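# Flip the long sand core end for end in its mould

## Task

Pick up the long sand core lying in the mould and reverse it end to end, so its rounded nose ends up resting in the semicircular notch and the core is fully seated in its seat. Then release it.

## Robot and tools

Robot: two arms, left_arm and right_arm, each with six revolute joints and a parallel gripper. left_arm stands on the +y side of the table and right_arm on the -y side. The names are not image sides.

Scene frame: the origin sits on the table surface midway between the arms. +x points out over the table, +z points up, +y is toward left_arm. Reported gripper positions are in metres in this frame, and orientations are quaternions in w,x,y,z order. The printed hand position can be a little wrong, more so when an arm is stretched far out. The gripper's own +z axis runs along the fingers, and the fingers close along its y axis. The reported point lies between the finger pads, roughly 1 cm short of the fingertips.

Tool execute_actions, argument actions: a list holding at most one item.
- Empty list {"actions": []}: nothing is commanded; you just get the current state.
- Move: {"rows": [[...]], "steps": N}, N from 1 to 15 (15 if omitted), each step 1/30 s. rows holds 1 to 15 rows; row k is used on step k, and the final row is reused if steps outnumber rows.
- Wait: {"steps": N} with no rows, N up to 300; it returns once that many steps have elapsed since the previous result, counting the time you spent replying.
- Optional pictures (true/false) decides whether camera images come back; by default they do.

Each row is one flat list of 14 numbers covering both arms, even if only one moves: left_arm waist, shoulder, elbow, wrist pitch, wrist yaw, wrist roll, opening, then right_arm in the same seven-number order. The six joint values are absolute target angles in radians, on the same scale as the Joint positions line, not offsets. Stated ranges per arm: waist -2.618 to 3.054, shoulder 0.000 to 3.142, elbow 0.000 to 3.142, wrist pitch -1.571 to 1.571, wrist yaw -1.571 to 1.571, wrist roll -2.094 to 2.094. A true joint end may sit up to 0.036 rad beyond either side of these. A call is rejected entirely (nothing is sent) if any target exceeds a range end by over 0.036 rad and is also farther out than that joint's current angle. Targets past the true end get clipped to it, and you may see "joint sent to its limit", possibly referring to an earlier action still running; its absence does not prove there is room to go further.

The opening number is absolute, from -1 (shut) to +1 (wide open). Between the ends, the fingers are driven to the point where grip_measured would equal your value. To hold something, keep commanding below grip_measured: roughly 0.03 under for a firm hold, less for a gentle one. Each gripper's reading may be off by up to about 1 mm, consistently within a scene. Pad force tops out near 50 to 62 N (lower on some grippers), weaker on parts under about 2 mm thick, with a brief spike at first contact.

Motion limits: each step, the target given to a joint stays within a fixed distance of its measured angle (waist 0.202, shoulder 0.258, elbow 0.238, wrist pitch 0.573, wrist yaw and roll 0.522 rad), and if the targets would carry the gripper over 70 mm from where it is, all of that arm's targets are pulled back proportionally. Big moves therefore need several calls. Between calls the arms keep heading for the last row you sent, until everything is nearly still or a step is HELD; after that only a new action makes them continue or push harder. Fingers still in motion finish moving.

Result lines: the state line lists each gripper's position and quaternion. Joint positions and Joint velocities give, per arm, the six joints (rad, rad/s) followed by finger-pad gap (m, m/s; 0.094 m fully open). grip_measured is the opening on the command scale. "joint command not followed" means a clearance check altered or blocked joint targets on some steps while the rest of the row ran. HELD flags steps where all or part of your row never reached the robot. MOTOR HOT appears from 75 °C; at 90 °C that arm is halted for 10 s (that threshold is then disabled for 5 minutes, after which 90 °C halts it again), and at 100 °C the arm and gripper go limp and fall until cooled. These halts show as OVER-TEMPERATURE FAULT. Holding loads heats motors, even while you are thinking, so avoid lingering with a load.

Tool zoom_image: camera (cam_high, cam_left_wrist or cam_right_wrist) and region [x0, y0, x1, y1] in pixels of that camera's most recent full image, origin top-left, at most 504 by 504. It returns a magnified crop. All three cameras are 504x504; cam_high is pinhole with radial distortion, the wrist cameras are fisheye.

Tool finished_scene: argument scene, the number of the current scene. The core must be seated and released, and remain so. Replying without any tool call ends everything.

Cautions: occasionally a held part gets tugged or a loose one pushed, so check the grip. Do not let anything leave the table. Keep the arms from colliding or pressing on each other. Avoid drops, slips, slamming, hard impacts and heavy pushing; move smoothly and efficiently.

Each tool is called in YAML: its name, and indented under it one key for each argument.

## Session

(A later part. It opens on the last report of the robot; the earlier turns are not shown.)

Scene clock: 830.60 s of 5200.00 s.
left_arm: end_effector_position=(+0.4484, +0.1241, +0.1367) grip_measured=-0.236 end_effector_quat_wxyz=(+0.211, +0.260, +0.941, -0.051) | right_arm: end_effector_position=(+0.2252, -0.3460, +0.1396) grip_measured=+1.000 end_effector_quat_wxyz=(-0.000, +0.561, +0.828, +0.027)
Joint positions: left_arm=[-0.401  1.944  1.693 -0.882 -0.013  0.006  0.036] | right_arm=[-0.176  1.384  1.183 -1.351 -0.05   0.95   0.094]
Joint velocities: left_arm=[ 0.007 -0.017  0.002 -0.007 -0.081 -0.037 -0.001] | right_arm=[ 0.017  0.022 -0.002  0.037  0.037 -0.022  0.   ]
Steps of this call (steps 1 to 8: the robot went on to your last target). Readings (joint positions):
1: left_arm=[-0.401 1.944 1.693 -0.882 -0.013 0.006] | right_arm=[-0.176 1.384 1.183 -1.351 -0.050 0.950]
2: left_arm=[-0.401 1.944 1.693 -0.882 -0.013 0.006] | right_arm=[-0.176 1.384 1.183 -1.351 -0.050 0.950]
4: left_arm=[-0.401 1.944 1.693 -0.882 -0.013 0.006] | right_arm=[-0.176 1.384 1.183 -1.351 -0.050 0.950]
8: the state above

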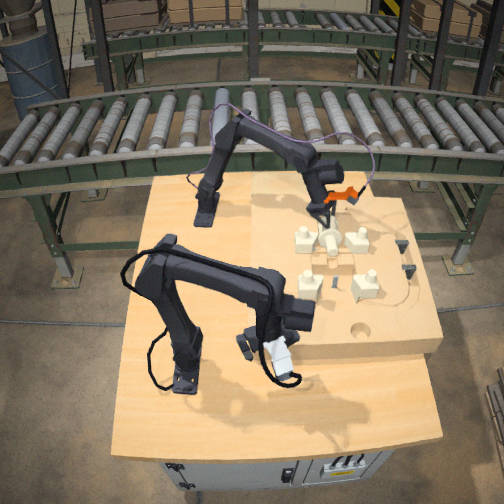

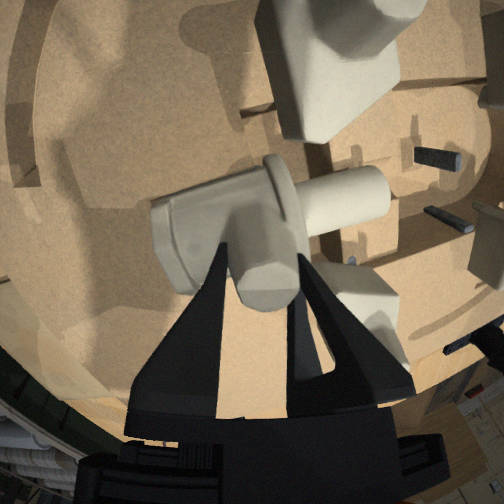

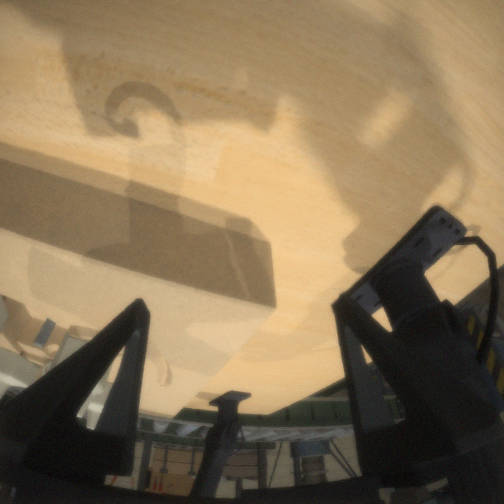

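execute_actions:
  actions:
    - {"rows":[[-0.405,1.902,1.72,-0.845,-0.04,0.03,-0.27,-0.176,1.384,1.183,-1.351,-0.048,0.95,1],[-0.402,1.900,1.74,-0.84,-0.03,0.02,-0.27,-0.176,1.384,1.183,-1.351,-0.048,0.95,1],[-0.401,1.900,1.755,-0.84,-0.02,0.012,-0.27,-0.176,1.384,1.183,-1.351,-0.048,0.95,1],[-0.401,1.900,1.763,-0.845,-0.02,0.01,-0.27,-0.176,1.384,1.183,-1.351,-0.048,0.95,1],[-0.401,1.900,1.771,-0.853,-0.02,0.01,-0.27,-0.176,1.384,1.183,-1.351,-0.048,0.95,1],[-0.401,1.900,1.780,-0.862,-0.02,0.01,-0.27,-0.176,1.384,1.183,-1.351,-0.048,0.95,1],[-0.401,1.900,1.789,-0.871,-0.02,0.01,-0.27,-0.176,1.384,1.183,-1.351,-0.048,0.95,1],[-0.401,1.900,1.798,-0.880,-0.02,0.01,-0.27,-0.176,1.384,1.183,-1.351,-0.048,0.95,1],[-0.401,1.901,1.808,-0.889,-0.02,0.01,-0.27,-0.176,1.384,1.183,-1.351,-0.048,0.95,1],[-0.401,1.902,1.818,-0.898,-0.02,0.01,-0.27,-0.176,1.384,1.183,-1.351,-0.048,0.95,1],[-0.401,1.903,1.828,-0.907,-0.02,0.01,-0.27,-0.176,1.384,1.183,-1.351,-0.048,0.95,1],[-0.401,1.904,1.838,-0.916,-0.02,0.01,-0.27,-0.176,1.384,1.183,-1.351,-0.048,0.95,1],[-0.401,1.905,1.848,-0.925,-0.02,0.01,-0.27,-0.176,1.384,1.183,-1.351,-0.048,0.95,1],[-0.401,1.906,1.858,-0.934,-0.02,0.01,-0.27,-0.176,1.384,1.183,-1.351,-0.048,0.95,1],[-0.401,1.907,1.868,-0.943,-0.02,0.01,-0.27,-0.176,1.384,1.183,-1.351,-0.048,0.95,1]],"steps":15}
  pictures: false

execute_actions:
  actions:
    - {"rows":[[-0.401,1.908,1.879,-0.953,-0.02,0.01,-0.27,-0.176,1.384,1.183,-1.351,-0.048,0.95,1],[-0.401,1.909,1.890,-0.963,-0.02,0.01,-0.27,-0.176,1.384,1.183,-1.351,-0.048,0.95,1],[-0.401,1.911,1.902,-0.973,-0.02,0.01,-0.27,-0.176,1.384,1.183,-1.351,-0.048,0.95,1],[-0.401,1.913,1.914,-0.983,-0.02,0.01,-0.27,-0.176,1.384,1.183,-1.351,-0.048,0.95,1],[-0.401,1.915,1.926,-0.993,-0.02,0.01,-0.27,-0.176,1.384,1.183,-1.351,-0.048,0.95,1],[-0.401,1.917,1.938,-1.003,-0.02,0.01,-0.27,-0.176,1.384,1.183,-1.351,-0.048,0.95,1],[-0.401,1.919,1.950,-1.013,-0.02,0.01,-0.27,-0.176,1.384,1.183,-1.351,-0.048,0.95,1],[-0.401,1.921,1.962,-1.022,-0.02,0.01,-0.27,-0.176,1.384,1.183,-1.351,-0.048,0.95,1],[-0.401,1.923,1.972,-1.030,-0.02,0.01,-0.27,-0.176,1.384,1.183,-1.351,-0.048,0.95,1],[-0.401,1.924,1.980,-1.035,-0.02,0.01,-0.27,-0.176,1.384,1.183,-1.351,-0.048,0.95,1],[-0.401,1.925,1.986,-1.038,-0.02,0.01,-0.27,-0.176,1.384,1.183,-1.351,-0.048,0.95,1]],"steps":15}
  pictures: false

execute_actions:
  actions:
    - {"steps":6}

zoom_image:
  camera: "cam_high"
  region: [312, 232, 356, 276]

zoom_image:
  camera: "cam_left_wrist"
  region: [250, 110, 410, 270]

Scene clock: 844.67 s of 5200.00 s.
left_arm: end_effector_position=(+0.4491, +0.1236, +0.1607) grip_measured=-0.236 end_effector_quat_wxyz=(+0.215, +0.258, +0.940, -0.052) | right_arm: end_effector_position=(+0.2252, -0.3460, +0.1396) grip_measured=+1.000 end_effector_quat_wxyz=(-0.000, +0.561, +0.828, +0.027)
Joint positions: left_arm=[-0.401  1.944  1.786 -0.967 -0.013  0.004  0.036] | right_arm=[-0.176  1.384  1.183 -1.351 -0.05   0.95   0.094]
Joint velocities: left_arm=[ 0.002  0.022  0.32  -0.3   -0.051  0.022 -0.002] | right_arm=[ 0.017 -0.022 -0.002 -0.022  0.037 -0.007  0.   ]
Steps of this call (steps 1 to 15: the robot went on to your last target; steps 16 to 90: nothing new was sent; then 10.57 s passed at rest; steps 91 to 105: all 15 steps of this action). Readings (joint positions):
91: left_arm=[-0.401 1.944 1.693 -0.882 -0.013 0.006] | right_arm=[-0.176 1.384 1.183 -1.351 -0.050 0.950]
92: left_arm=[-0.401 1.944 1.693 -0.882 -0.013 0.006] | right_arm=[-0.176 1.384 1.183 -1.351 -0.050 0.950]
94: left_arm=[-0.401 1.944 1.697 -0.884 -0.012 0.004] | right_arm=[-0.176 1.384 1.183 -1.351 -0.050 0.950]
98: left_arm=[-0.401 1.944 1.715 -0.908 -0.013 0.004] | right_arm=[-0.176 1.384 1.183 -1.351 -0.050 0.950]
105: the state above

Scene clock: 845.17 s of 5200.00 s.
left_arm: end_effector_position=(+0.4504, +0.1228, +0.1929) grip_measured=-0.236 end_effector_quat_wxyz=(+0.221, +0.258, +0.939, -0.054) | right_arm: end_effector_position=(+0.2252, -0.3460, +0.1396) grip_measured=+1.000 end_effector_quat_wxyz=(-0.000, +0.561, +0.828, +0.027)
Joint positions: left_arm=[-0.401  1.956  1.925 -1.08  -0.013  0.004  0.036] | right_arm=[-0.176  1.384  1.183 -1.351 -0.05   0.95   0.094]
Joint velocities: left_arm=[-0.002  0.007  0.032 -0.125 -0.007  0.007  0.   ] | right_arm=[ 0.012  0.017 -0.012 -0.022 -0.066 -0.007  0.   ]
Steps of this call (steps 1 to 15: all 15 steps of this action). Readings (joint positions):
1: left_arm=[-0.401 1.944 1.797 -0.976 -0.013 0.004] | right_arm=[-0.176 1.384 1.183 -1.351 -0.050 0.950]
2: left_arm=[-0.401 1.944 1.807 -0.984 -0.013 0.004] | right_arm=[-0.176 1.384 1.183 -1.351 -0.050 0.950]
4: left_arm=[-0.401 1.944 1.829 -1.003 -0.013 0.004] | right_arm=[-0.176 1.384 1.183 -1.351 -0.050 0.950]
8: left_arm=[-0.401 1.949 1.879 -1.043 -0.013 0.004] | right_arm=[-0.176 1.384 1.183 -1.351 -0.050 0.950]
15: the state above

Scene clock: 845.37 s of 5200.00 s.
left_arm: end_effector_position=(+0.4474, +0.1246, +0.1911) grip_measured=-0.236 end_effector_quat_wxyz=(+0.214, +0.258, +0.941, -0.052) | right_arm: end_effector_position=(+0.2252, -0.3460, +0.1396) grip_measured=+1.000 end_effector_quat_wxyz=(-0.000, +0.561, +0.828, +0.027)
Joint positions: left_arm=[-0.401  1.956  1.925 -1.096 -0.013  0.004  0.036] | right_arm=[-0.176  1.384  1.183 -1.351 -0.05   0.95   0.094]
Joint velocities: left_arm=[-0.002  0.002  0.012 -0.066  0.022  0.022  0.001] | right_arm=[ 0.002 -0.012 -0.017 -0.007  0.051  0.037  0.   ]
Steps of this call (steps 1 to 6: the robot went on to your last target). Readings (joint positions):
1: left_arm=[-0.401 1.956 1.925 -1.083 -0.013 0.004] | right_arm=[-0.176 1.384 1.183 -1.351 -0.050 0.950]
2: left_arm=[-0.401 1.956 1.925 -1.086 -0.013 0.004] | right_arm=[-0.176 1.384 1.183 -1.351 -0.050 0.950]
4: left_arm=[-0.401 1.956 1.925 -1.092 -0.013 0.004] | right_arm=[-0.176 1.384 1.183 -1.351 -0.050 0.950]
6: the state above

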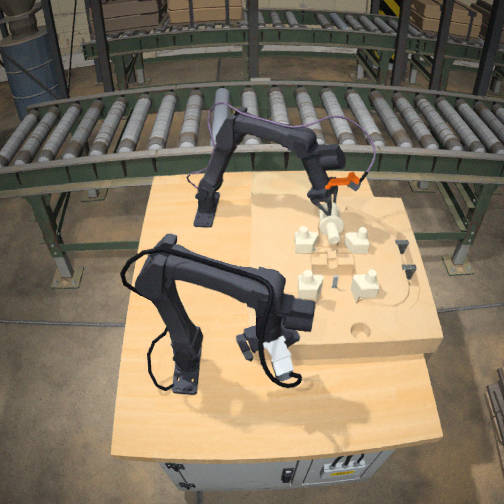

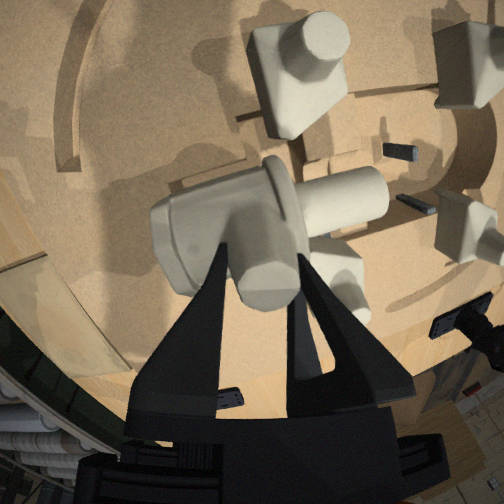

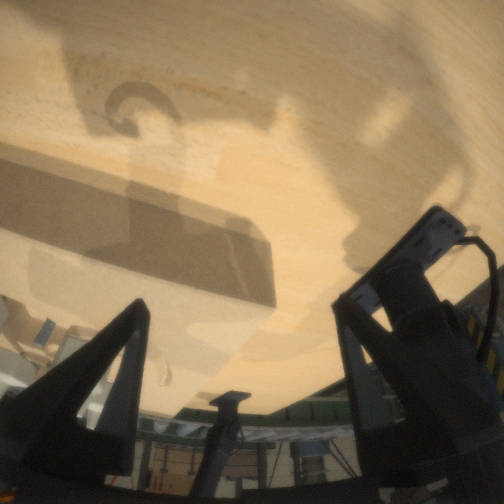

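Region (312, 232, 356, 276) of cam_high's 504x504 image, scaled by 11.455, with more detail than that image has.

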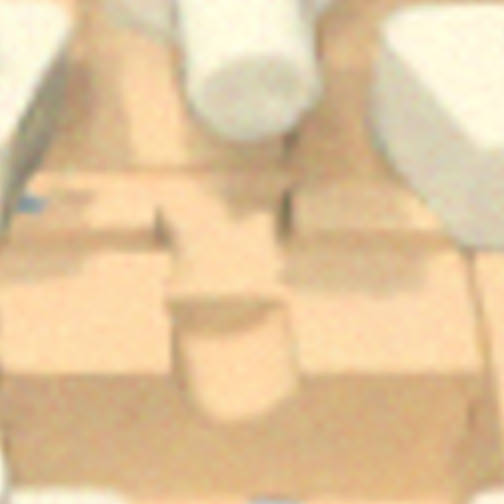

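Region (250, 110, 410, 270) of cam_left_wrist's 504x504 image, scaled by 3.150, with more detail than that image has.

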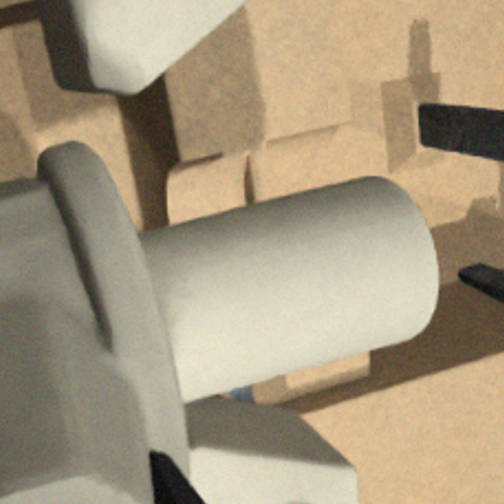

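execute_actions:
  actions:
    - {"rows":[[-0.405,1.915,1.97,-1.02,-0.026,0.018,-0.27,-0.176,1.384,1.183,-1.351,-0.048,0.95,1],[-0.408,1.905,1.955,-1.0,-0.030,0.024,-0.27,-0.176,1.384,1.183,-1.351,-0.048,0.95,1],[-0.410,1.897,1.945,-0.988,-0.033,0.030,-0.27,-0.176,1.384,1.183,-1.351,-0.048,0.95,1],[-0.412,1.892,1.936,-0.978,-0.036,0.036,-0.27,-0.176,1.384,1.183,-1.351,-0.048,0.95,1],[-0.414,1.890,1.927,-0.968,-0.039,0.042,-0.27,-0.176,1.384,1.183,-1.351,-0.048,0.95,1],[-0.416,1.889,1.918,-0.959,-0.042,0.048,-0.27,-0.176,1.384,1.183,-1.351,-0.048,0.95,1],[-0.418,1.888,1.909,-0.950,-0.044,0.054,-0.27,-0.176,1.384,1.183,-1.351,-0.048,0.95,1],[-0.418,1.888,1.900,-0.942,-0.044,0.054,-0.27,-0.176,1.384,1.183,-1.351,-0.048,0.95,1],[-0.418,1.888,1.892,-0.936,-0.044,0.054,-0.27,-0.176,1.384,1.183,-1.351,-0.048,0.95,1],[-0.418,1.888,1.886,-0.934,-0.044,0.054,-0.27,-0.176,1.384,1.183,-1.351,-0.048,0.95,1],[-0.418,1.888,1.882,-0.934,-0.044,0.054,-0.27,-0.176,1.384,1.183,-1.351,-0.048,0.95,1]],"steps":15}
  pictures: false

execute_actions:
  actions:
    - {"steps":10}

zoom_image:
  camera: "cam_high"
  region: [302, 206, 372, 276]

zoom_image:
  camera: "cam_left_wrist"
  region: [120, 100, 420, 320]

Scene clock: 879.20 s of 5200.00 s.
left_arm: end_effector_position=(+0.4466, +0.1231, +0.1748) grip_measured=-0.236 end_effector_quat_wxyz=(+0.213, +0.279, +0.936, -0.040) | right_arm: end_effector_position=(+0.2252, -0.3460, +0.1396) grip_measured=+1.000 end_effector_quat_wxyz=(-0.000, +0.561, +0.828, +0.027)
Joint positions: left_arm=[-0.411  1.952  1.857 -1.039 -0.031  0.04   0.036] | right_arm=[-0.176  1.384  1.183 -1.351 -0.05   0.95   0.094]
Joint velocities: left_arm=[-0.012 -0.017 -0.027  0.066  0.007  0.007  0.   ] | right_arm=[ 0.002  0.002 -0.007 -0.051 -0.081  0.022  0.   ]
Steps of this call (steps 1 to 30: the robot went on to your last target; steps 31 to 90: nothing new was sent; then 30.33 s passed at rest; steps 91 to 105: all 15 steps of this action). Readings (joint positions):
91: left_arm=[-0.401 1.956 1.925 -1.099 -0.013 0.004] | right_arm=[-0.176 1.384 1.183 -1.351 -0.050 0.950]
92: left_arm=[-0.401 1.956 1.925 -1.099 -0.014 0.006] | right_arm=[-0.176 1.384 1.183 -1.351 -0.050 0.950]
94: left_arm=[-0.401 1.956 1.924 -1.095 -0.017 0.011] | right_arm=[-0.176 1.384 1.183 -1.351 -0.050 0.950]
98: left_arm=[-0.405 1.953 1.899 -1.063 -0.028 0.028] | right_arm=[-0.176 1.384 1.183 -1.351 -0.050 0.950]
105: the state above

Scene clock: 879.53 s of 5200.00 s.
left_arm: end_effector_position=(+0.4485, +0.1223, +0.1757) grip_measured=-0.236 end_effector_quat_wxyz=(+0.218, +0.280, +0.934, -0.040) | right_arm: end_effector_position=(+0.2252, -0.3460, +0.1396) grip_measured=+1.000 end_effector_quat_wxyz=(-0.000, +0.561, +0.828, +0.027)
Joint positions: left_arm=[-0.411  1.952  1.856 -1.03  -0.032  0.043  0.036] | right_arm=[-0.176  1.384  1.183 -1.351 -0.05   0.95   0.094]
Joint velocities: left_arm=[-0.017 -0.012  0.007  0.051 -0.051 -0.007 -0.001] | right_arm=[-0.002  0.002  0.012 -0.081 -0.037  0.022  0.   ]
Steps of this call (steps 1 to 10: the robot went on to your last target). Readings (joint positions):
1: left_arm=[-0.411 1.952 1.856 -1.039 -0.031 0.041] | right_arm=[-0.176 1.384 1.183 -1.351 -0.050 0.950]
2: left_arm=[-0.411 1.952 1.856 -1.039 -0.031 0.041] | right_arm=[-0.176 1.384 1.183 -1.351 -0.050 0.950]
4: left_arm=[-0.411 1.952 1.856 -1.034 -0.032 0.042] | right_arm=[-0.176 1.384 1.183 -1.351 -0.050 0.950]
8: left_arm=[-0.411 1.952 1.856 -1.030 -0.032 0.043] | right_arm=[-0.176 1.384 1.183 -1.351 -0.050 0.950]
10: the state above

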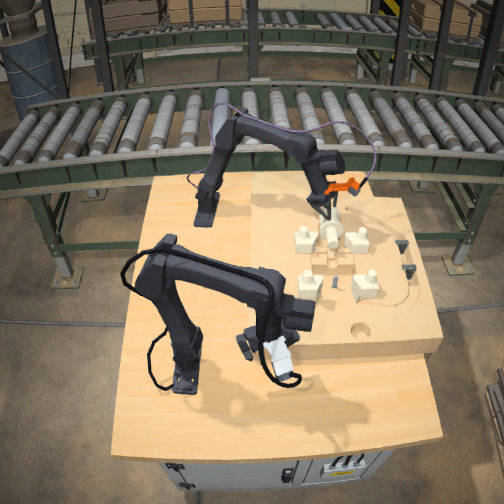

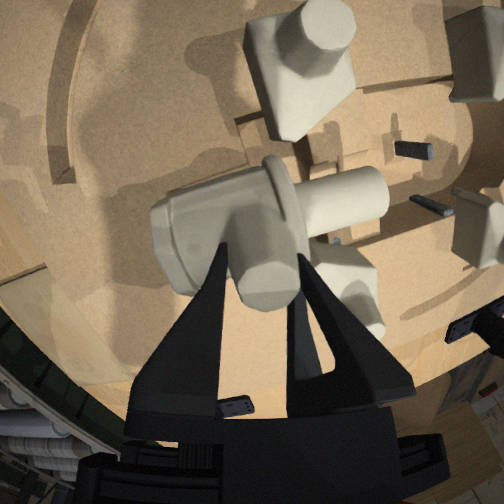

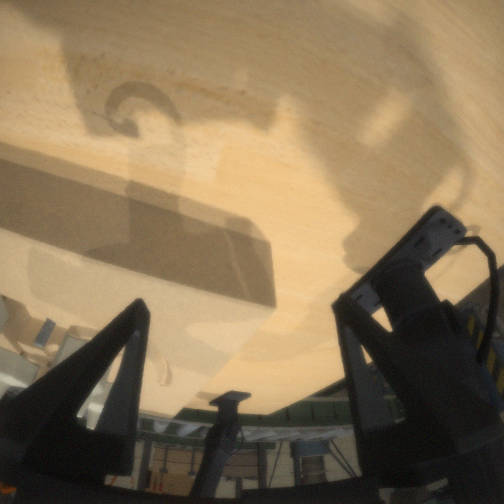

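Region (302, 206, 372, 276) of cam_high's 504x504 image, scaled by 7.200, with more detail than that image has.

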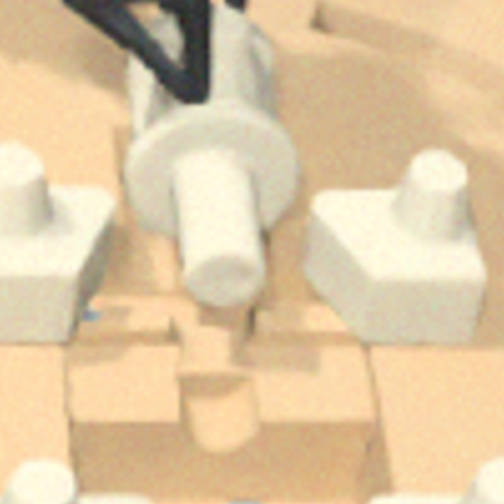

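Region (120, 100, 420, 320) of cam_left_wrist's 504x504 image, scaled by 1.680, with more detail than that image has; it fills the top 370 rows of this view, and the rest is white.

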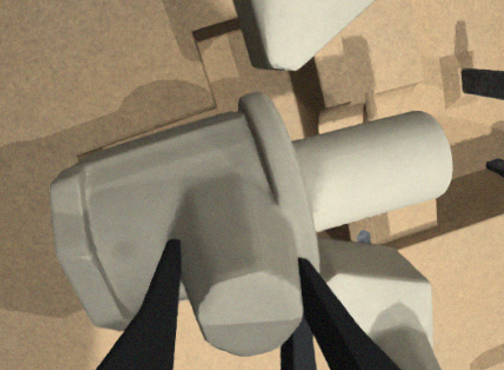

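execute_actions:
  actions:
    - {"rows":[[-0.415,1.888,1.878,-0.925,-0.040,0.045,-0.27,-0.176,1.384,1.183,-1.351,-0.048,0.95,1],[-0.415,1.888,1.872,-0.916,-0.040,0.045,-0.27,-0.176,1.384,1.183,-1.351,-0.048,0.95,1],[-0.415,1.888,1.865,-0.907,-0.040,0.045,-0.27,-0.176,1.384,1.183,-1.351,-0.048,0.95,1],[-0.415,1.888,1.857,-0.898,-0.040,0.045,-0.27,-0.176,1.384,1.183,-1.351,-0.048,0.95,1],[-0.415,1.888,1.849,-0.890,-0.040,0.045,-0.27,-0.176,1.384,1.183,-1.351,-0.048,0.95,1],[-0.415,1.888,1.841,-0.882,-0.040,0.045,-0.27,-0.176,1.384,1.183,-1.351,-0.048,0.95,1],[-0.415,1.888,1.833,-0.874,-0.040,0.045,-0.27,-0.176,1.384,1.183,-1.351,-0.048,0.95,1],[-0.415,1.888,1.825,-0.866,-0.040,0.045,-0.27,-0.176,1.384,1.183,-1.351,-0.048,0.95,1],[-0.415,1.888,1.817,-0.858,-0.040,0.045,-0.27,-0.176,1.384,1.183,-1.351,-0.048,0.95,1],[-0.415,1.888,1.809,-0.850,-0.040,0.045,-0.27,-0.176,1.384,1.183,-1.351,-0.048,0.95,1],[-0.415,1.888,1.801,-0.842,-0.040,0.045,-0.27,-0.176,1.384,1.183,-1.351,-0.048,0.95,1],[-0.415,1.888,1.793,-0.835,-0.040,0.045,-0.27,-0.176,1.384,1.183,-1.351,-0.048,0.95,1],[-0.415,1.888,1.785,-0.829,-0.040,0.045,-0.27,-0.176,1.384,1.183,-1.351,-0.048,0.95,1],[-0.415,1.888,1.777,-0.825,-0.040,0.045,-0.27,-0.176,1.384,1.183,-1.351,-0.048,0.95,1],[-0.415,1.888,1.770,-0.823,-0.040,0.045,-0.27,-0.176,1.384,1.183,-1.351,-0.048,0.95,1]],"steps":15}
  pictures: false

execute_actions:
  actions:
    - {"rows":[[-0.415,1.888,1.764,-0.822,-0.040,0.045,-0.27,-0.176,1.384,1.183,-1.351,-0.048,0.95,1],[-0.415,1.888,1.760,-0.822,-0.040,0.045,-0.27,-0.176,1.384,1.183,-1.351,-0.048,0.95,1]],"steps":14}

zoom_image:
  camera: "cam_high"
  region: [312, 232, 356, 276]

zoom_image:
  camera: "cam_left_wrist"
  region: [120, 100, 420, 320]

Scene clock: 899.63 s of 5200.00 s.
left_arm: end_effector_position=(+0.4523, +0.1194, +0.1717) grip_measured=-0.236 end_effector_quat_wxyz=(+0.239, +0.279, +0.929, -0.045) | right_arm: end_effector_position=(+0.2252, -0.3460, +0.1396) grip_measured=+1.000 end_effector_quat_wxyz=(-0.000, +0.561, +0.828, +0.027)
Joint positions: left_arm=[-0.413  1.925  1.782 -0.938 -0.034  0.044  0.036] | right_arm=[-0.176  1.384  1.183 -1.351 -0.05   0.95   0.094]
Joint velocities: left_arm=[-0.017 -0.095 -0.178  0.168  0.037 -0.022  0.001] | right_arm=[ 0.032  0.002  0.017 -0.037 -0.007 -0.081  0.   ]
Steps of this call (steps 1 to 15: the robot went on to your last target; steps 16 to 90: nothing new was sent; then 16.60 s passed at rest; steps 91 to 105: all 15 steps of this action). Readings (joint positions):
91: left_arm=[-0.411 1.952 1.856 -1.029 -0.032 0.044] | right_arm=[-0.176 1.384 1.183 -1.351 -0.050 0.950]
92: left_arm=[-0.411 1.952 1.856 -1.028 -0.032 0.044] | right_arm=[-0.176 1.384 1.183 -1.351 -0.050 0.950]
94: left_arm=[-0.411 1.952 1.851 -1.018 -0.032 0.044] | right_arm=[-0.176 1.384 1.183 -1.351 -0.050 0.950]
98: left_arm=[-0.412 1.947 1.827 -0.983 -0.034 0.044] | right_arm=[-0.176 1.384 1.183 -1.351 -0.050 0.950]
105: the state above

Scene clock: 900.10 s of 5200.00 s.
left_arm: end_effector_position=(+0.4521, +0.1194, +0.1714) grip_measured=-0.236 end_effector_quat_wxyz=(+0.243, +0.279, +0.928, -0.046) | right_arm: end_effector_position=(+0.2252, -0.3460, +0.1396) grip_measured=+1.000 end_effector_quat_wxyz=(-0.000, +0.561, +0.828, +0.027)
Joint positions: left_arm=[-0.413  1.915  1.764 -0.92  -0.034  0.044  0.036] | right_arm=[-0.176  1.384  1.183 -1.351 -0.05   0.95   0.094]
Joint velocities: left_arm=[-0.017 -0.007 -0.022  0.007  0.022  0.007  0.   ] | right_arm=[ 0.012 -0.002 -0.017 -0.007 -0.081  0.007  0.   ]
Steps of this call (steps 1 to 14: all 14 steps of this action). Readings (joint positions):
1: left_arm=[-0.413 1.922 1.776 -0.933 -0.034 0.044] | right_arm=[-0.176 1.384 1.183 -1.351 -0.050 0.950]
2: left_arm=[-0.413 1.919 1.772 -0.929 -0.034 0.044] | right_arm=[-0.176 1.384 1.183 -1.351 -0.050 0.950]
4: left_arm=[-0.413 1.916 1.766 -0.923 -0.034 0.044] | right_arm=[-0.176 1.384 1.183 -1.351 -0.050 0.950]
8: left_arm=[-0.413 1.915 1.764 -0.920 -0.034 0.044] | right_arm=[-0.176 1.384 1.183 -1.351 -0.050 0.950]
14: the state above

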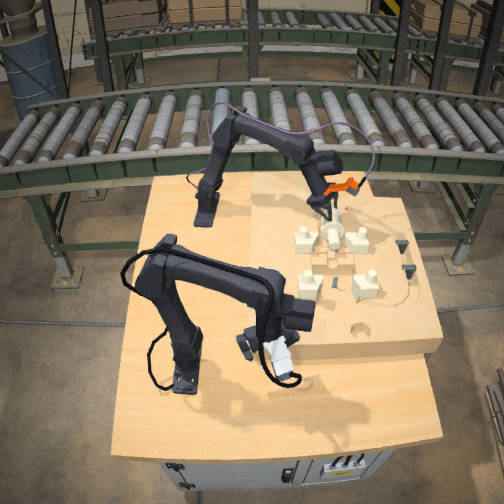

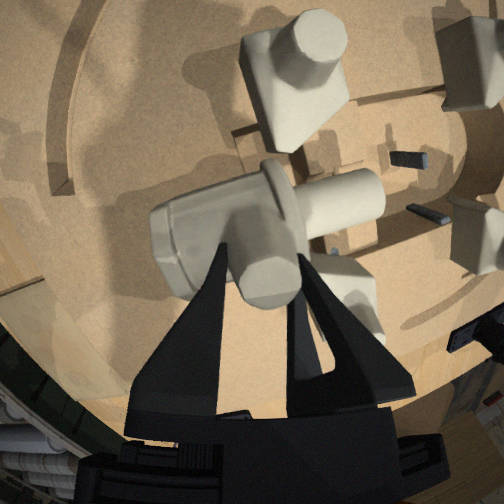

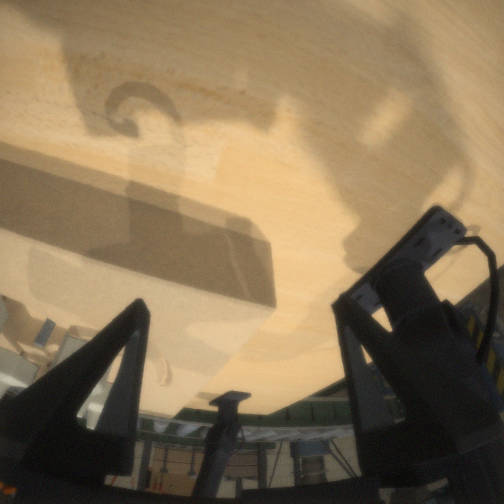

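Region (312, 232, 356, 276) of cam_high's 504x504 image, scaled by 11.455, with more detail than that image has.

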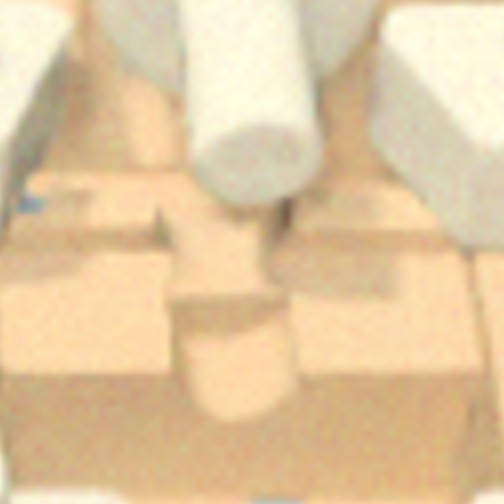

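Region (120, 100, 420, 320) of cam_left_wrist's 504x504 image, scaled by 1.680, with more detail than that image has; it fills the top 370 rows of this view, and the rest is white.

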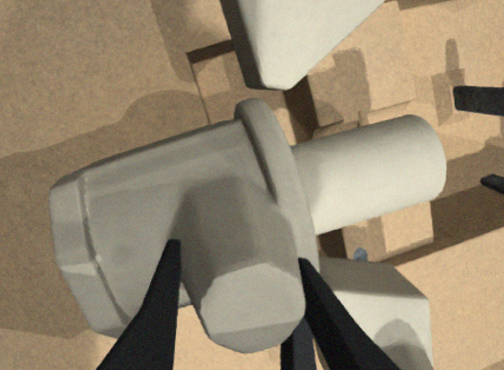

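execute_actions:
  actions:
    - {"rows":[[-0.415,1.885,1.78,-0.84,-0.040,0.045,-0.275,-0.176,1.384,1.183,-1.351,-0.048,0.95,1],[-0.415,1.882,1.80,-0.86,-0.040,0.045,-0.275,-0.176,1.384,1.183,-1.351,-0.048,0.95,1],[-0.415,1.880,1.815,-0.875,-0.040,0.045,-0.275,-0.176,1.384,1.183,-1.351,-0.048,0.95,1],[-0.415,1.878,1.828,-0.885,-0.040,0.045,-0.275,-0.176,1.384,1.183,-1.351,-0.048,0.95,1],[-0.416,1.878,1.838,-0.893,-0.040,0.045,-0.275,-0.176,1.384,1.183,-1.351,-0.048,0.95,1],[-0.417,1.878,1.847,-0.901,-0.040,0.045,-0.275,-0.176,1.384,1.183,-1.351,-0.048,0.95,1],[-0.418,1.878,1.855,-0.909,-0.040,0.045,-0.275,-0.176,1.384,1.183,-1.351,-0.048,0.95,1],[-0.420,1.878,1.862,-0.916,-0.040,0.045,-0.275,-0.176,1.384,1.183,-1.351,-0.048,0.95,1],[-0.421,1.878,1.868,-0.922,-0.040,0.045,-0.275,-0.176,1.384,1.183,-1.351,-0.048,0.95,1],[-0.422,1.878,1.873,-0.927,-0.040,0.045,-0.275,-0.176,1.384,1.183,-1.351,-0.048,0.95,1],[-0.423,1.878,1.877,-0.930,-0.040,0.045,-0.275,-0.176,1.384,1.183,-1.351,-0.048,0.95,1],[-0.424,1.878,1.879,-0.930,-0.040,0.045,-0.275,-0.176,1.384,1.183,-1.351,-0.048,0.95,1]],"steps":15}
  pictures: false

execute_actions:
  actions:
    - {"steps":12}

zoom_image:
  camera: "cam_high"
  region: [297, 196, 377, 276]

zoom_image:
  camera: "cam_left_wrist"
  region: [120, 100, 420, 320]

Scene clock: 919.07 s of 5200.00 s.
left_arm: end_effector_position=(+0.4476, +0.1217, +0.1824) grip_measured=-0.236 end_effector_quat_wxyz=(+0.236, +0.280, +0.930, -0.043) | right_arm: end_effector_position=(+0.2252, -0.3460, +0.1396) grip_measured=+1.000 end_effector_quat_wxyz=(-0.000, +0.561, +0.828, +0.027)
Joint positions: left_arm=[-0.414  1.915  1.815 -0.988 -0.035  0.044  0.036] | right_arm=[-0.176  1.384  1.183 -1.351 -0.05   0.95   0.094]
Joint velocities: left_arm=[-0.017  0.002  0.017  0.051  0.051  0.037 -0.001] | right_arm=[ 0.002  0.007  0.012 -0.007 -0.037 -0.007  0.   ]
Steps of this call (steps 1 to 15: the robot went on to your last target; steps 16 to 90: nothing new was sent; then 15.47 s passed at rest; steps 91 to 105: all 15 steps of this action). Readings (joint positions):
91: left_arm=[-0.413 1.915 1.764 -0.920 -0.034 0.044] | right_arm=[-0.176 1.384 1.183 -1.351 -0.050 0.950]
92: left_arm=[-0.413 1.915 1.764 -0.920 -0.034 0.044] | right_arm=[-0.176 1.384 1.183 -1.351 -0.050 0.950]
94: left_arm=[-0.413 1.915 1.769 -0.927 -0.034 0.044] | right_arm=[-0.176 1.384 1.183 -1.351 -0.050 0.950]
98: left_arm=[-0.413 1.915 1.783 -0.956 -0.035 0.044] | right_arm=[-0.176 1.384 1.183 -1.351 -0.050 0.950]
105: the state above

Scene clock: 919.47 s of 5200.00 s.
left_arm: end_effector_position=(+0.4458, +0.1220, +0.1818) grip_measured=-0.236 end_effector_quat_wxyz=(+0.232, +0.281, +0.930, -0.043) | right_arm: end_effector_position=(+0.2252, -0.3460, +0.1396) grip_measured=+1.000 end_effector_quat_wxyz=(-0.000, +0.561, +0.828, +0.027)
Joint positions: left_arm=[-0.416  1.915  1.817 -0.997 -0.035  0.044  0.036] | right_arm=[-0.176  1.384  1.183 -1.351 -0.05   0.95   0.094]
Joint velocities: left_arm=[ 0.012 -0.007 -0.002  0.007  0.051 -0.022 -0.001] | right_arm=[-0.007  0.007  0.002  0.007 -0.022 -0.007  0.   ]
Steps of this call (steps 1 to 12: the robot went on to your last target). Readings (joint positions):
1: left_arm=[-0.415 1.915 1.817 -0.988 -0.035 0.044] | right_arm=[-0.176 1.384 1.183 -1.351 -0.050 0.950]
2: left_arm=[-0.415 1.915 1.817 -0.988 -0.035 0.044] | right_arm=[-0.176 1.384 1.183 -1.351 -0.050 0.950]
4: left_arm=[-0.416 1.915 1.817 -0.990 -0.035 0.044] | right_arm=[-0.176 1.384 1.183 -1.351 -0.050 0.950]
8: left_arm=[-0.416 1.915 1.817 -0.995 -0.035 0.044] | right_arm=[-0.176 1.384 1.183 -1.351 -0.050 0.950]
12: the state above

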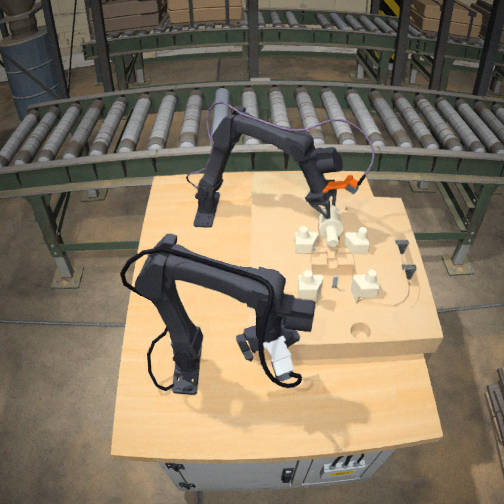

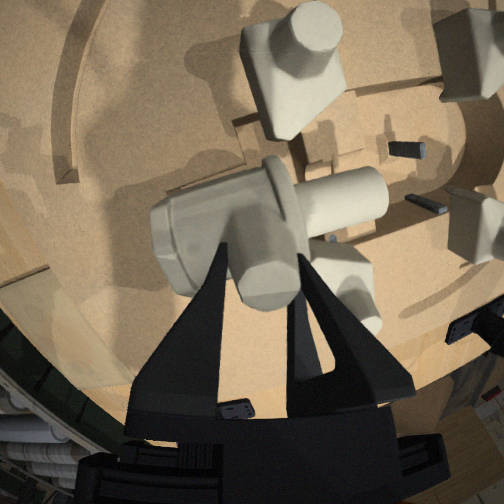

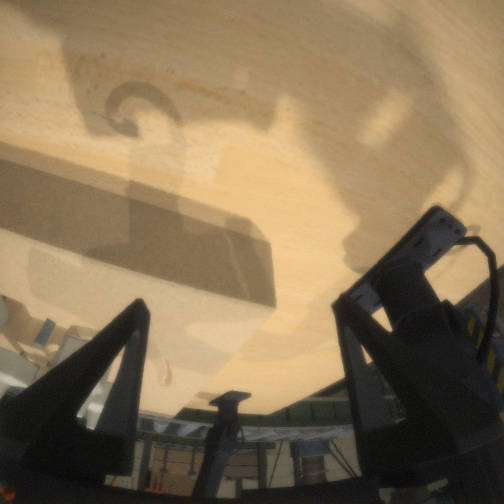

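Region (297, 196, 377, 276) of cam_high's 504x504 image, scaled by 6.300, with more detail than that image has.

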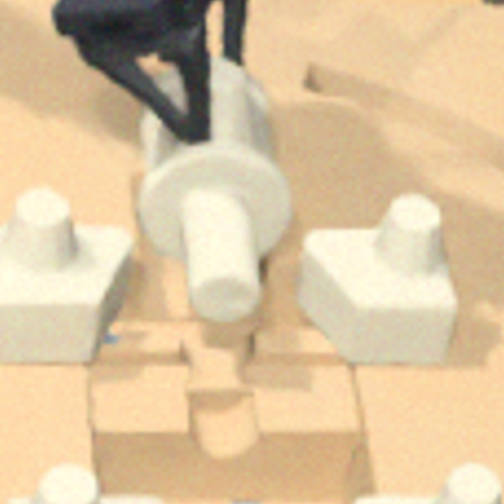

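Region (120, 100, 420, 320) of cam_left_wrist's 504x504 image, scaled by 1.680, with more detail than that image has; it fills the top 370 rows of this view, and the rest is white.

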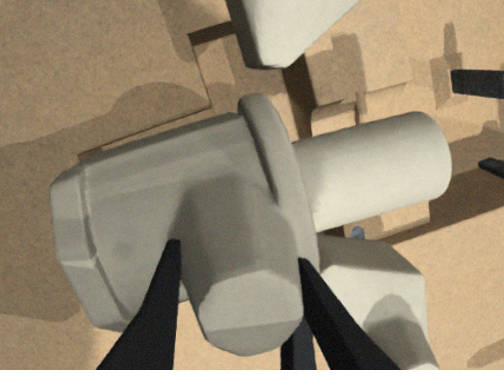

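execute_actions:
  actions:
    - {"rows":[[-0.418,1.880,1.885,-0.936,-0.040,0.034,-0.275,-0.176,1.384,1.183,-1.351,-0.048,0.95,1],[-0.418,1.884,1.891,-0.942,-0.040,0.029,-0.275,-0.176,1.384,1.183,-1.351,-0.048,0.95,1],[-0.418,1.888,1.897,-0.948,-0.040,0.024,-0.275,-0.176,1.384,1.183,-1.351,-0.048,0.95,1],[-0.418,1.892,1.903,-0.954,-0.040,0.019,-0.275,-0.176,1.384,1.183,-1.351,-0.048,0.95,1],[-0.418,1.896,1.909,-0.960,-0.040,0.014,-0.275,-0.176,1.384,1.183,-1.351,-0.048,0.95,1],[-0.418,1.900,1.915,-0.965,-0.040,0.009,-0.275,-0.176,1.384,1.183,-1.351,-0.048,0.95,1],[-0.418,1.904,1.921,-0.970,-0.040,0.004,-0.275,-0.176,1.384,1.183,-1.351,-0.048,0.95,1],[-0.418,1.908,1.926,-0.975,-0.040,0.001,-0.275,-0.176,1.384,1.183,-1.351,-0.048,0.95,1],[-0.418,1.912,1.930,-0.979,-0.040,0.001,-0.275,-0.176,1.384,1.183,-1.351,-0.048,0.95,1],[-0.418,1.916,1.933,-0.982,-0.040,0.001,-0.275,-0.176,1.384,1.183,-1.351,-0.048,0.95,1],[-0.418,1.919,1.934,-0.984,-0.040,0.001,-0.275,-0.176,1.384,1.183,-1.351,-0.048,0.95,1],[-0.418,1.921,1.934,-0.984,-0.040,0.001,-0.275,-0.176,1.384,1.183,-1.351,-0.048,0.95,1]],"steps":15}
  pictures: false

execute_actions:
  actions:
    - {"steps":12}

zoom_image:
  camera: "cam_high"
  region: [297, 196, 377, 276]

zoom_image:
  camera: "cam_left_wrist"
  region: [120, 100, 420, 320]

Scene clock: 939.93 s of 5200.00 s.
left_arm: end_effector_position=(+0.4490, +0.1200, +0.1784) grip_measured=-0.236 end_effector_quat_wxyz=(+0.219, +0.266, +0.938, -0.043) | right_arm: end_effector_position=(+0.2252, -0.3460, +0.1396) grip_measured=+1.000 end_effector_quat_wxyz=(-0.000, +0.561, +0.828, +0.027)
Joint positions: left_arm=[-0.416  1.956  1.87  -1.036 -0.035  0.012  0.036] | right_arm=[-0.176  1.384  1.183 -1.351 -0.05   0.95   0.094]
Joint velocities: left_arm=[ 0.022  0.061  0.002 -0.051  0.022 -0.007 -0.001] | right_arm=[-0.017  0.012 -0.017 -0.037  0.007 -0.022  0.   ]
Steps of this call (steps 1 to 15: the robot went on to your last target; steps 16 to 90: nothing new was sent; then 16.97 s passed at rest; steps 91 to 105: all 15 steps of this action). Readings (joint positions):
91: left_arm=[-0.416 1.915 1.817 -0.997 -0.035 0.044] | right_arm=[-0.176 1.384 1.183 -1.351 -0.050 0.950]
92: left_arm=[-0.416 1.915 1.817 -0.998 -0.035 0.043] | right_arm=[-0.176 1.384 1.183 -1.351 -0.050 0.950]
94: left_arm=[-0.416 1.919 1.825 -1.007 -0.035 0.038] | right_arm=[-0.176 1.384 1.183 -1.351 -0.050 0.950]
98: left_arm=[-0.416 1.935 1.852 -1.023 -0.035 0.024] | right_arm=[-0.176 1.384 1.183 -1.351 -0.050 0.950]
105: the state above

Scene clock: 940.33 s of 5200.00 s.
left_arm: end_effector_position=(+0.4474, +0.1209, +0.1757) grip_measured=-0.236 end_effector_quat_wxyz=(+0.213, +0.266, +0.939, -0.042) | right_arm: end_effector_position=(+0.2252, -0.3460, +0.1396) grip_measured=+1.000 end_effector_quat_wxyz=(-0.000, +0.561, +0.828, +0.027)
Joint positions: left_arm=[-0.416  1.96   1.87  -1.045 -0.035  0.009  0.036] | right_arm=[-0.176  1.384  1.183 -1.351 -0.05   0.95   0.094]
Joint velocities: left_arm=[ 0.007 -0.007 -0.007  0.007  0.007 -0.007  0.001] | right_arm=[ 0.002 -0.007  0.007  0.022  0.007 -0.037  0.   ]
Steps of this call (steps 1 to 12: the robot went on to your last target). Readings (joint positions):
1: left_arm=[-0.416 1.957 1.870 -1.038 -0.035 0.011] | right_arm=[-0.176 1.384 1.183 -1.351 -0.050 0.950]
2: left_arm=[-0.416 1.959 1.870 -1.039 -0.035 0.011] | right_arm=[-0.176 1.384 1.183 -1.351 -0.050 0.950]
4: left_arm=[-0.416 1.960 1.870 -1.043 -0.035 0.010] | right_arm=[-0.176 1.384 1.183 -1.351 -0.050 0.950]
8: left_arm=[-0.416 1.960 1.870 -1.045 -0.035 0.009] | right_arm=[-0.176 1.384 1.183 -1.351 -0.050 0.950]
12: the state above

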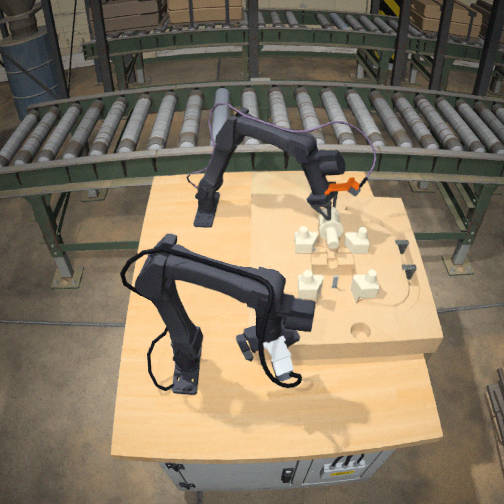

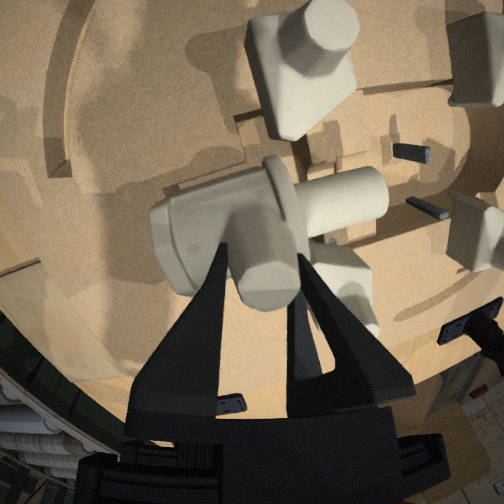

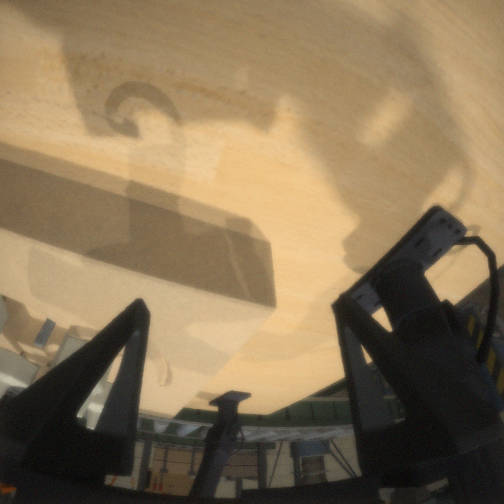

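Region (297, 196, 377, 276) of cam_high's 504x504 image, scaled by 6.300, with more detail than that image has.

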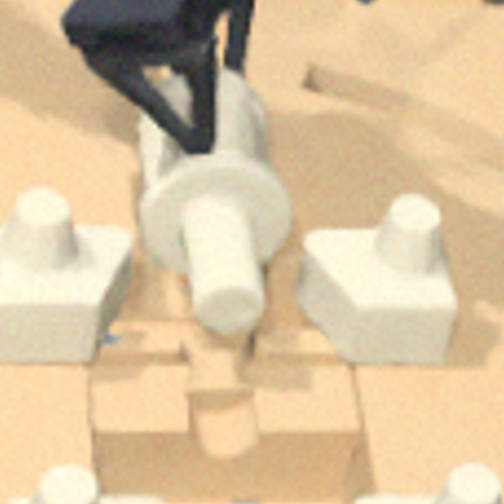

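Region (120, 100, 420, 320) of cam_left_wrist's 504x504 image, scaled by 1.680, with more detail than that image has; it fills the top 370 rows of this view, and the rest is white.

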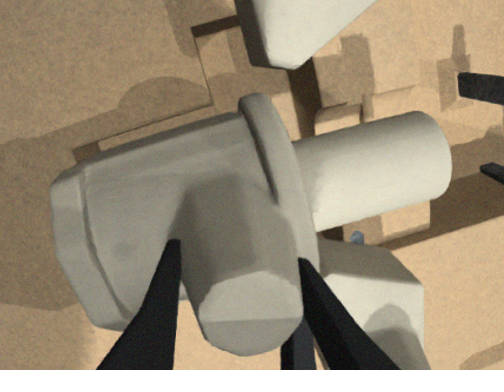

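execute_actions:
  actions:
    - {"rows":[[-0.421,1.912,1.922,-0.972,-0.040,0.005,-0.275,-0.176,1.384,1.183,-1.351,-0.048,0.95,1],[-0.423,1.904,1.910,-0.960,-0.040,0.008,-0.275,-0.176,1.384,1.183,-1.351,-0.048,0.95,1],[-0.425,1.898,1.900,-0.950,-0.040,0.008,-0.275,-0.176,1.384,1.183,-1.351,-0.048,0.95,1],[-0.426,1.896,1.896,-0.943,-0.040,0.008,-0.275,-0.176,1.384,1.183,-1.351,-0.048,0.95,1],[-0.426,1.895,1.893,-0.937,-0.040,0.008,-0.275,-0.176,1.384,1.183,-1.351,-0.048,0.95,1],[-0.426,1.894,1.889,-0.931,-0.040,0.008,-0.275,-0.176,1.384,1.183,-1.351,-0.048,0.95,1],[-0.426,1.893,1.884,-0.926,-0.040,0.008,-0.275,-0.176,1.384,1.183,-1.351,-0.048,0.95,1],[-0.426,1.892,1.879,-0.921,-0.040,0.008,-0.275,-0.176,1.384,1.183,-1.351,-0.048,0.95,1],[-0.426,1.891,1.874,-0.916,-0.040,0.008,-0.275,-0.176,1.384,1.183,-1.351,-0.048,0.95,1],[-0.426,1.890,1.869,-0.911,-0.040,0.008,-0.275,-0.176,1.384,1.183,-1.351,-0.048,0.95,1],[-0.426,1.890,1.864,-0.907,-0.040,0.008,-0.275,-0.176,1.384,1.183,-1.351,-0.048,0.95,1],[-0.426,1.890,1.859,-0.904,-0.040,0.008,-0.275,-0.176,1.384,1.183,-1.351,-0.048,0.95,1],[-0.426,1.890,1.854,-0.902,-0.040,0.008,-0.275,-0.176,1.384,1.183,-1.351,-0.048,0.95,1],[-0.426,1.890,1.849,-0.901,-0.040,0.008,-0.275,-0.176,1.384,1.183,-1.351,-0.048,0.95,1],[-0.426,1.890,1.845,-0.901,-0.040,0.008,-0.275,-0.176,1.384,1.183,-1.351,-0.048,0.95,1]],"steps":15}
  pictures: false

execute_actions:
  actions:
    - {"steps":10}
  pictures: false

Scene clock: 950.97 s of 5200.00 s.
left_arm: end_effector_position=(+0.4497, +0.1196, +0.1688) grip_measured=-0.236 end_effector_quat_wxyz=(+0.218, +0.265, +0.938, -0.043) | right_arm: end_effector_position=(+0.2252, -0.3460, +0.1396) grip_measured=+1.000 end_effector_quat_wxyz=(-0.000, +0.561, +0.828, +0.027)
Joint positions: left_arm=[-0.416  1.957  1.834 -1.002 -0.035  0.009  0.036] | right_arm=[-0.176  1.384  1.183 -1.351 -0.05   0.95   0.094]
Joint velocities: left_arm=[-0.002  0.002 -0.139  0.051  0.051 -0.037 -0.001] | right_arm=[ 0.002 -0.017 -0.017 -0.037 -0.007  0.051  0.   ]
Steps of this call (steps 1 to 15: the robot went on to your last target; steps 16 to 90: nothing new was sent; then 7.13 s passed at rest; steps 91 to 105: all 15 steps of this action). Readings (joint positions):
91: left_arm=[-0.416 1.960 1.870 -1.045 -0.035 0.009] | right_arm=[-0.176 1.384 1.183 -1.351 -0.050 0.950]
92: left_arm=[-0.416 1.960 1.870 -1.045 -0.035 0.009] | right_arm=[-0.176 1.384 1.183 -1.351 -0.050 0.950]
94: left_arm=[-0.416 1.960 1.870 -1.044 -0.035 0.009] | right_arm=[-0.176 1.384 1.183 -1.351 -0.050 0.950]
98: left_arm=[-0.416 1.960 1.868 -1.035 -0.035 0.009] | right_arm=[-0.176 1.384 1.183 -1.351 -0.050 0.950]
105: the state above

Scene clock: 951.30 s of 5200.00 s.
left_arm: end_effector_position=(+0.4484, +0.1204, +0.1644) grip_measured=-0.236 end_effector_quat_wxyz=(+0.214, +0.265, +0.939, -0.042) | right_arm: end_effector_position=(+0.2252, -0.3460, +0.1396) grip_measured=+1.000 end_effector_quat_wxyz=(-0.000, +0.561, +0.828, +0.027)
Joint positions: left_arm=[-0.416  1.957  1.82  -0.996 -0.035  0.009  0.036] | right_arm=[-0.176  1.384  1.183 -1.351 -0.05   0.95   0.094]
Joint velocities: left_arm=[-0.002 -0.007 -0.002 -0.022  0.007 -0.007 -0.001] | right_arm=[-0.012 -0.002  0.017 -0.022 -0.037 -0.022  0.   ]
Steps of this call (steps 1 to 10: the robot went on to your last target). Readings (joint positions):
1: left_arm=[-0.416 1.957 1.829 -1.001 -0.035 0.009] | right_arm=[-0.176 1.384 1.183 -1.351 -0.050 0.950]
2: left_arm=[-0.416 1.957 1.826 -1.000 -0.035 0.009] | right_arm=[-0.176 1.384 1.183 -1.351 -0.050 0.950]
4: left_arm=[-0.416 1.957 1.821 -1.000 -0.035 0.009] | right_arm=[-0.176 1.384 1.183 -1.351 -0.050 0.950]
8: left_arm=[-0.416 1.957 1.820 -0.998 -0.035 0.009] | right_arm=[-0.176 1.384 1.183 -1.351 -0.050 0.950]
10: the state above

execute_actions:
  actions:
    - {"rows":[[-0.420,1.889,1.841,-0.895,-0.040,0.008,-0.275,-0.176,1.384,1.183,-1.351,-0.048,0.95,1],[-0.417,1.888,1.836,-0.889,-0.040,0.008,-0.275,-0.176,1.384,1.183,-1.351,-0.048,0.95,1],[-0.416,1.887,1.830,-0.883,-0.040,0.008,-0.275,-0.176,1.384,1.183,-1.351,-0.048,0.95,1],[-0.416,1.886,1.824,-0.877,-0.040,0.008,-0.275,-0.176,1.384,1.183,-1.351,-0.048,0.95,1],[-0.416,1.885,1.818,-0.871,-0.040,0.008,-0.275,-0.176,1.384,1.183,-1.351,-0.048,0.95,1],[-0.416,1.884,1.812,-0.865,-0.040,0.008,-0.275,-0.176,1.384,1.183,-1.351,-0.048,0.95,1],[-0.416,1.883,1.806,-0.859,-0.040,0.008,-0.275,-0.176,1.384,1.183,-1.351,-0.048,0.95,1],[-0.416,1.883,1.800,-0.853,-0.040,0.008,-0.275,-0.176,1.384,1.183,-1.351,-0.048,0.95,1],[-0.416,1.882,1.794,-0.847,-0.040,0.008,-0.275,-0.176,1.384,1.183,-1.351,-0.048,0.95,1],[-0.416,1.882,1.788,-0.841,-0.040,0.008,-0.275,-0.176,1.384,1.183,-1.351,-0.048,0.95,1],[-0.416,1.882,1.782,-0.835,-0.040,0.008,-0.275,-0.176,1.384,1.183,-1.351,-0.048,0.95,1],[-0.416,1.882,1.776,-0.830,-0.040,0.008,-0.275,-0.176,1.384,1.183,-1.351,-0.048,0.95,1],[-0.416,1.882,1.770,-0.826,-0.040,0.008,-0.275,-0.176,1.384,1.183,-1.351,-0.048,0.95,1],[-0.416,1.882,1.764,-0.824,-0.040,0.008,-0.275,-0.176,1.384,1.183,-1.351,-0.048,0.95,1],[-0.416,1.882,1.758,-0.824,-0.040,0.008,-0.275,-0.176,1.384,1.183,-1.351,-0.048,0.95,1]],"steps":15}
  pictures: false

execute_actions:
  actions:
    - {"steps":12}

zoom_image:
  camera: "cam_high"
  region: [312, 232, 356, 276]

zoom_image:
  camera: "cam_left_wrist"
  region: [120, 100, 420, 320]

Scene clock: 963.40 s of 5200.00 s.
left_arm: end_effector_position=(+0.4475, +0.1209, +0.1482) grip_measured=-0.236 end_effector_quat_wxyz=(+0.213, +0.266, +0.939, -0.041) | right_arm: end_effector_position=(+0.2252, -0.3460, +0.1396) grip_measured=+1.000 end_effector_quat_wxyz=(-0.000, +0.561, +0.828, +0.027)
Joint positions: left_arm=[-0.416  1.95   1.747 -0.933 -0.035  0.009  0.036] | right_arm=[-0.176  1.384  1.183 -1.351 -0.05   0.95   0.094]
Joint velocities: left_arm=[ 0.002  0.007 -0.173  0.11  -0.066 -0.051  0.001] | right_arm=[ 0.002 -0.007 -0.002 -0.022 -0.022 -0.037  0.   ]
Steps of this call (steps 1 to 30: the robot went on to your last target; steps 31 to 90: nothing new was sent; then 8.60 s passed at rest; steps 91 to 105: all 15 steps of this action). Readings (joint positions):
91: left_arm=[-0.416 1.957 1.820 -0.995 -0.035 0.009] | right_arm=[-0.176 1.384 1.183 -1.351 -0.050 0.950]
92: left_arm=[-0.416 1.957 1.820 -0.994 -0.035 0.009] | right_arm=[-0.176 1.384 1.183 -1.351 -0.050 0.950]
94: left_arm=[-0.416 1.955 1.815 -0.987 -0.035 0.009] | right_arm=[-0.176 1.384 1.183 -1.351 -0.050 0.950]
98: left_arm=[-0.416 1.951 1.792 -0.965 -0.035 0.009] | right_arm=[-0.176 1.384 1.183 -1.351 -0.050 0.950]
105: the state above

Scene clock: 963.80 s of 5200.00 s.
left_arm: end_effector_position=(+0.4479, +0.1207, +0.1453) grip_measured=-0.236 end_effector_quat_wxyz=(+0.214, +0.265, +0.939, -0.041) | right_arm: end_effector_position=(+0.2252, -0.3460, +0.1396) grip_measured=+1.000 end_effector_quat_wxyz=(-0.000, +0.561, +0.828, +0.027)
Joint positions: left_arm=[-0.416  1.95   1.735 -0.919 -0.035  0.009  0.036] | right_arm=[-0.176  1.384  1.183 -1.351 -0.05   0.95   0.094]
Joint velocities: left_arm=[ 0.012 -0.012 -0.002  0.007 -0.081 -0.007  0.   ] | right_arm=[-0.017  0.002 -0.007  0.037  0.007 -0.037  0.   ]
Steps of this call (steps 1 to 12: the robot went on to your last target). Readings (joint positions):
1: left_arm=[-0.416 1.950 1.742 -0.930 -0.035 0.009] | right_arm=[-0.176 1.384 1.183 -1.351 -0.050 0.950]
2: left_arm=[-0.416 1.950 1.738 -0.928 -0.035 0.009] | right_arm=[-0.176 1.384 1.183 -1.351 -0.050 0.950]
4: left_arm=[-0.416 1.950 1.735 -0.924 -0.035 0.009] | right_arm=[-0.176 1.384 1.183 -1.351 -0.050 0.950]
8: left_arm=[-0.416 1.950 1.735 -0.921 -0.035 0.009] | right_arm=[-0.176 1.384 1.183 -1.351 -0.050 0.950]
12: the state above

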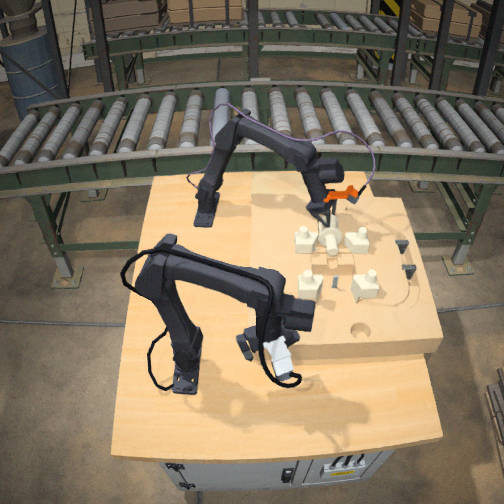

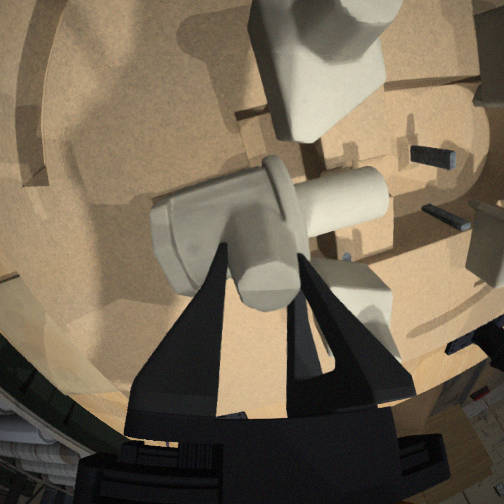

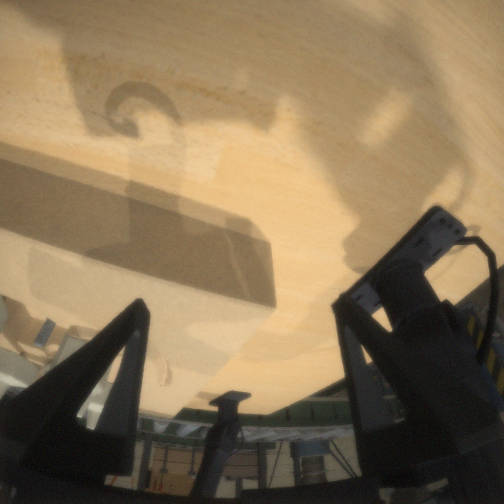

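Region (312, 232, 356, 276) of cam_high's 504x504 image, scaled by 11.455, with more detail than that image has.

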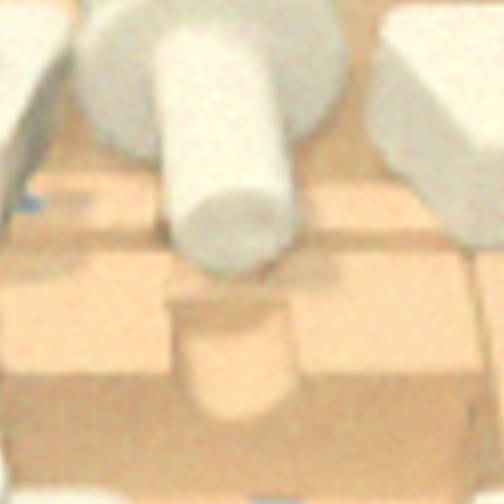

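Region (120, 100, 420, 320) of cam_left_wrist's 504x504 image, scaled by 1.680, with more detail than that image has; it fills the top 370 rows of this view, and the rest is white.

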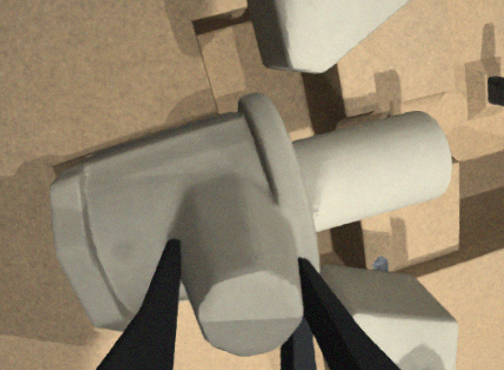

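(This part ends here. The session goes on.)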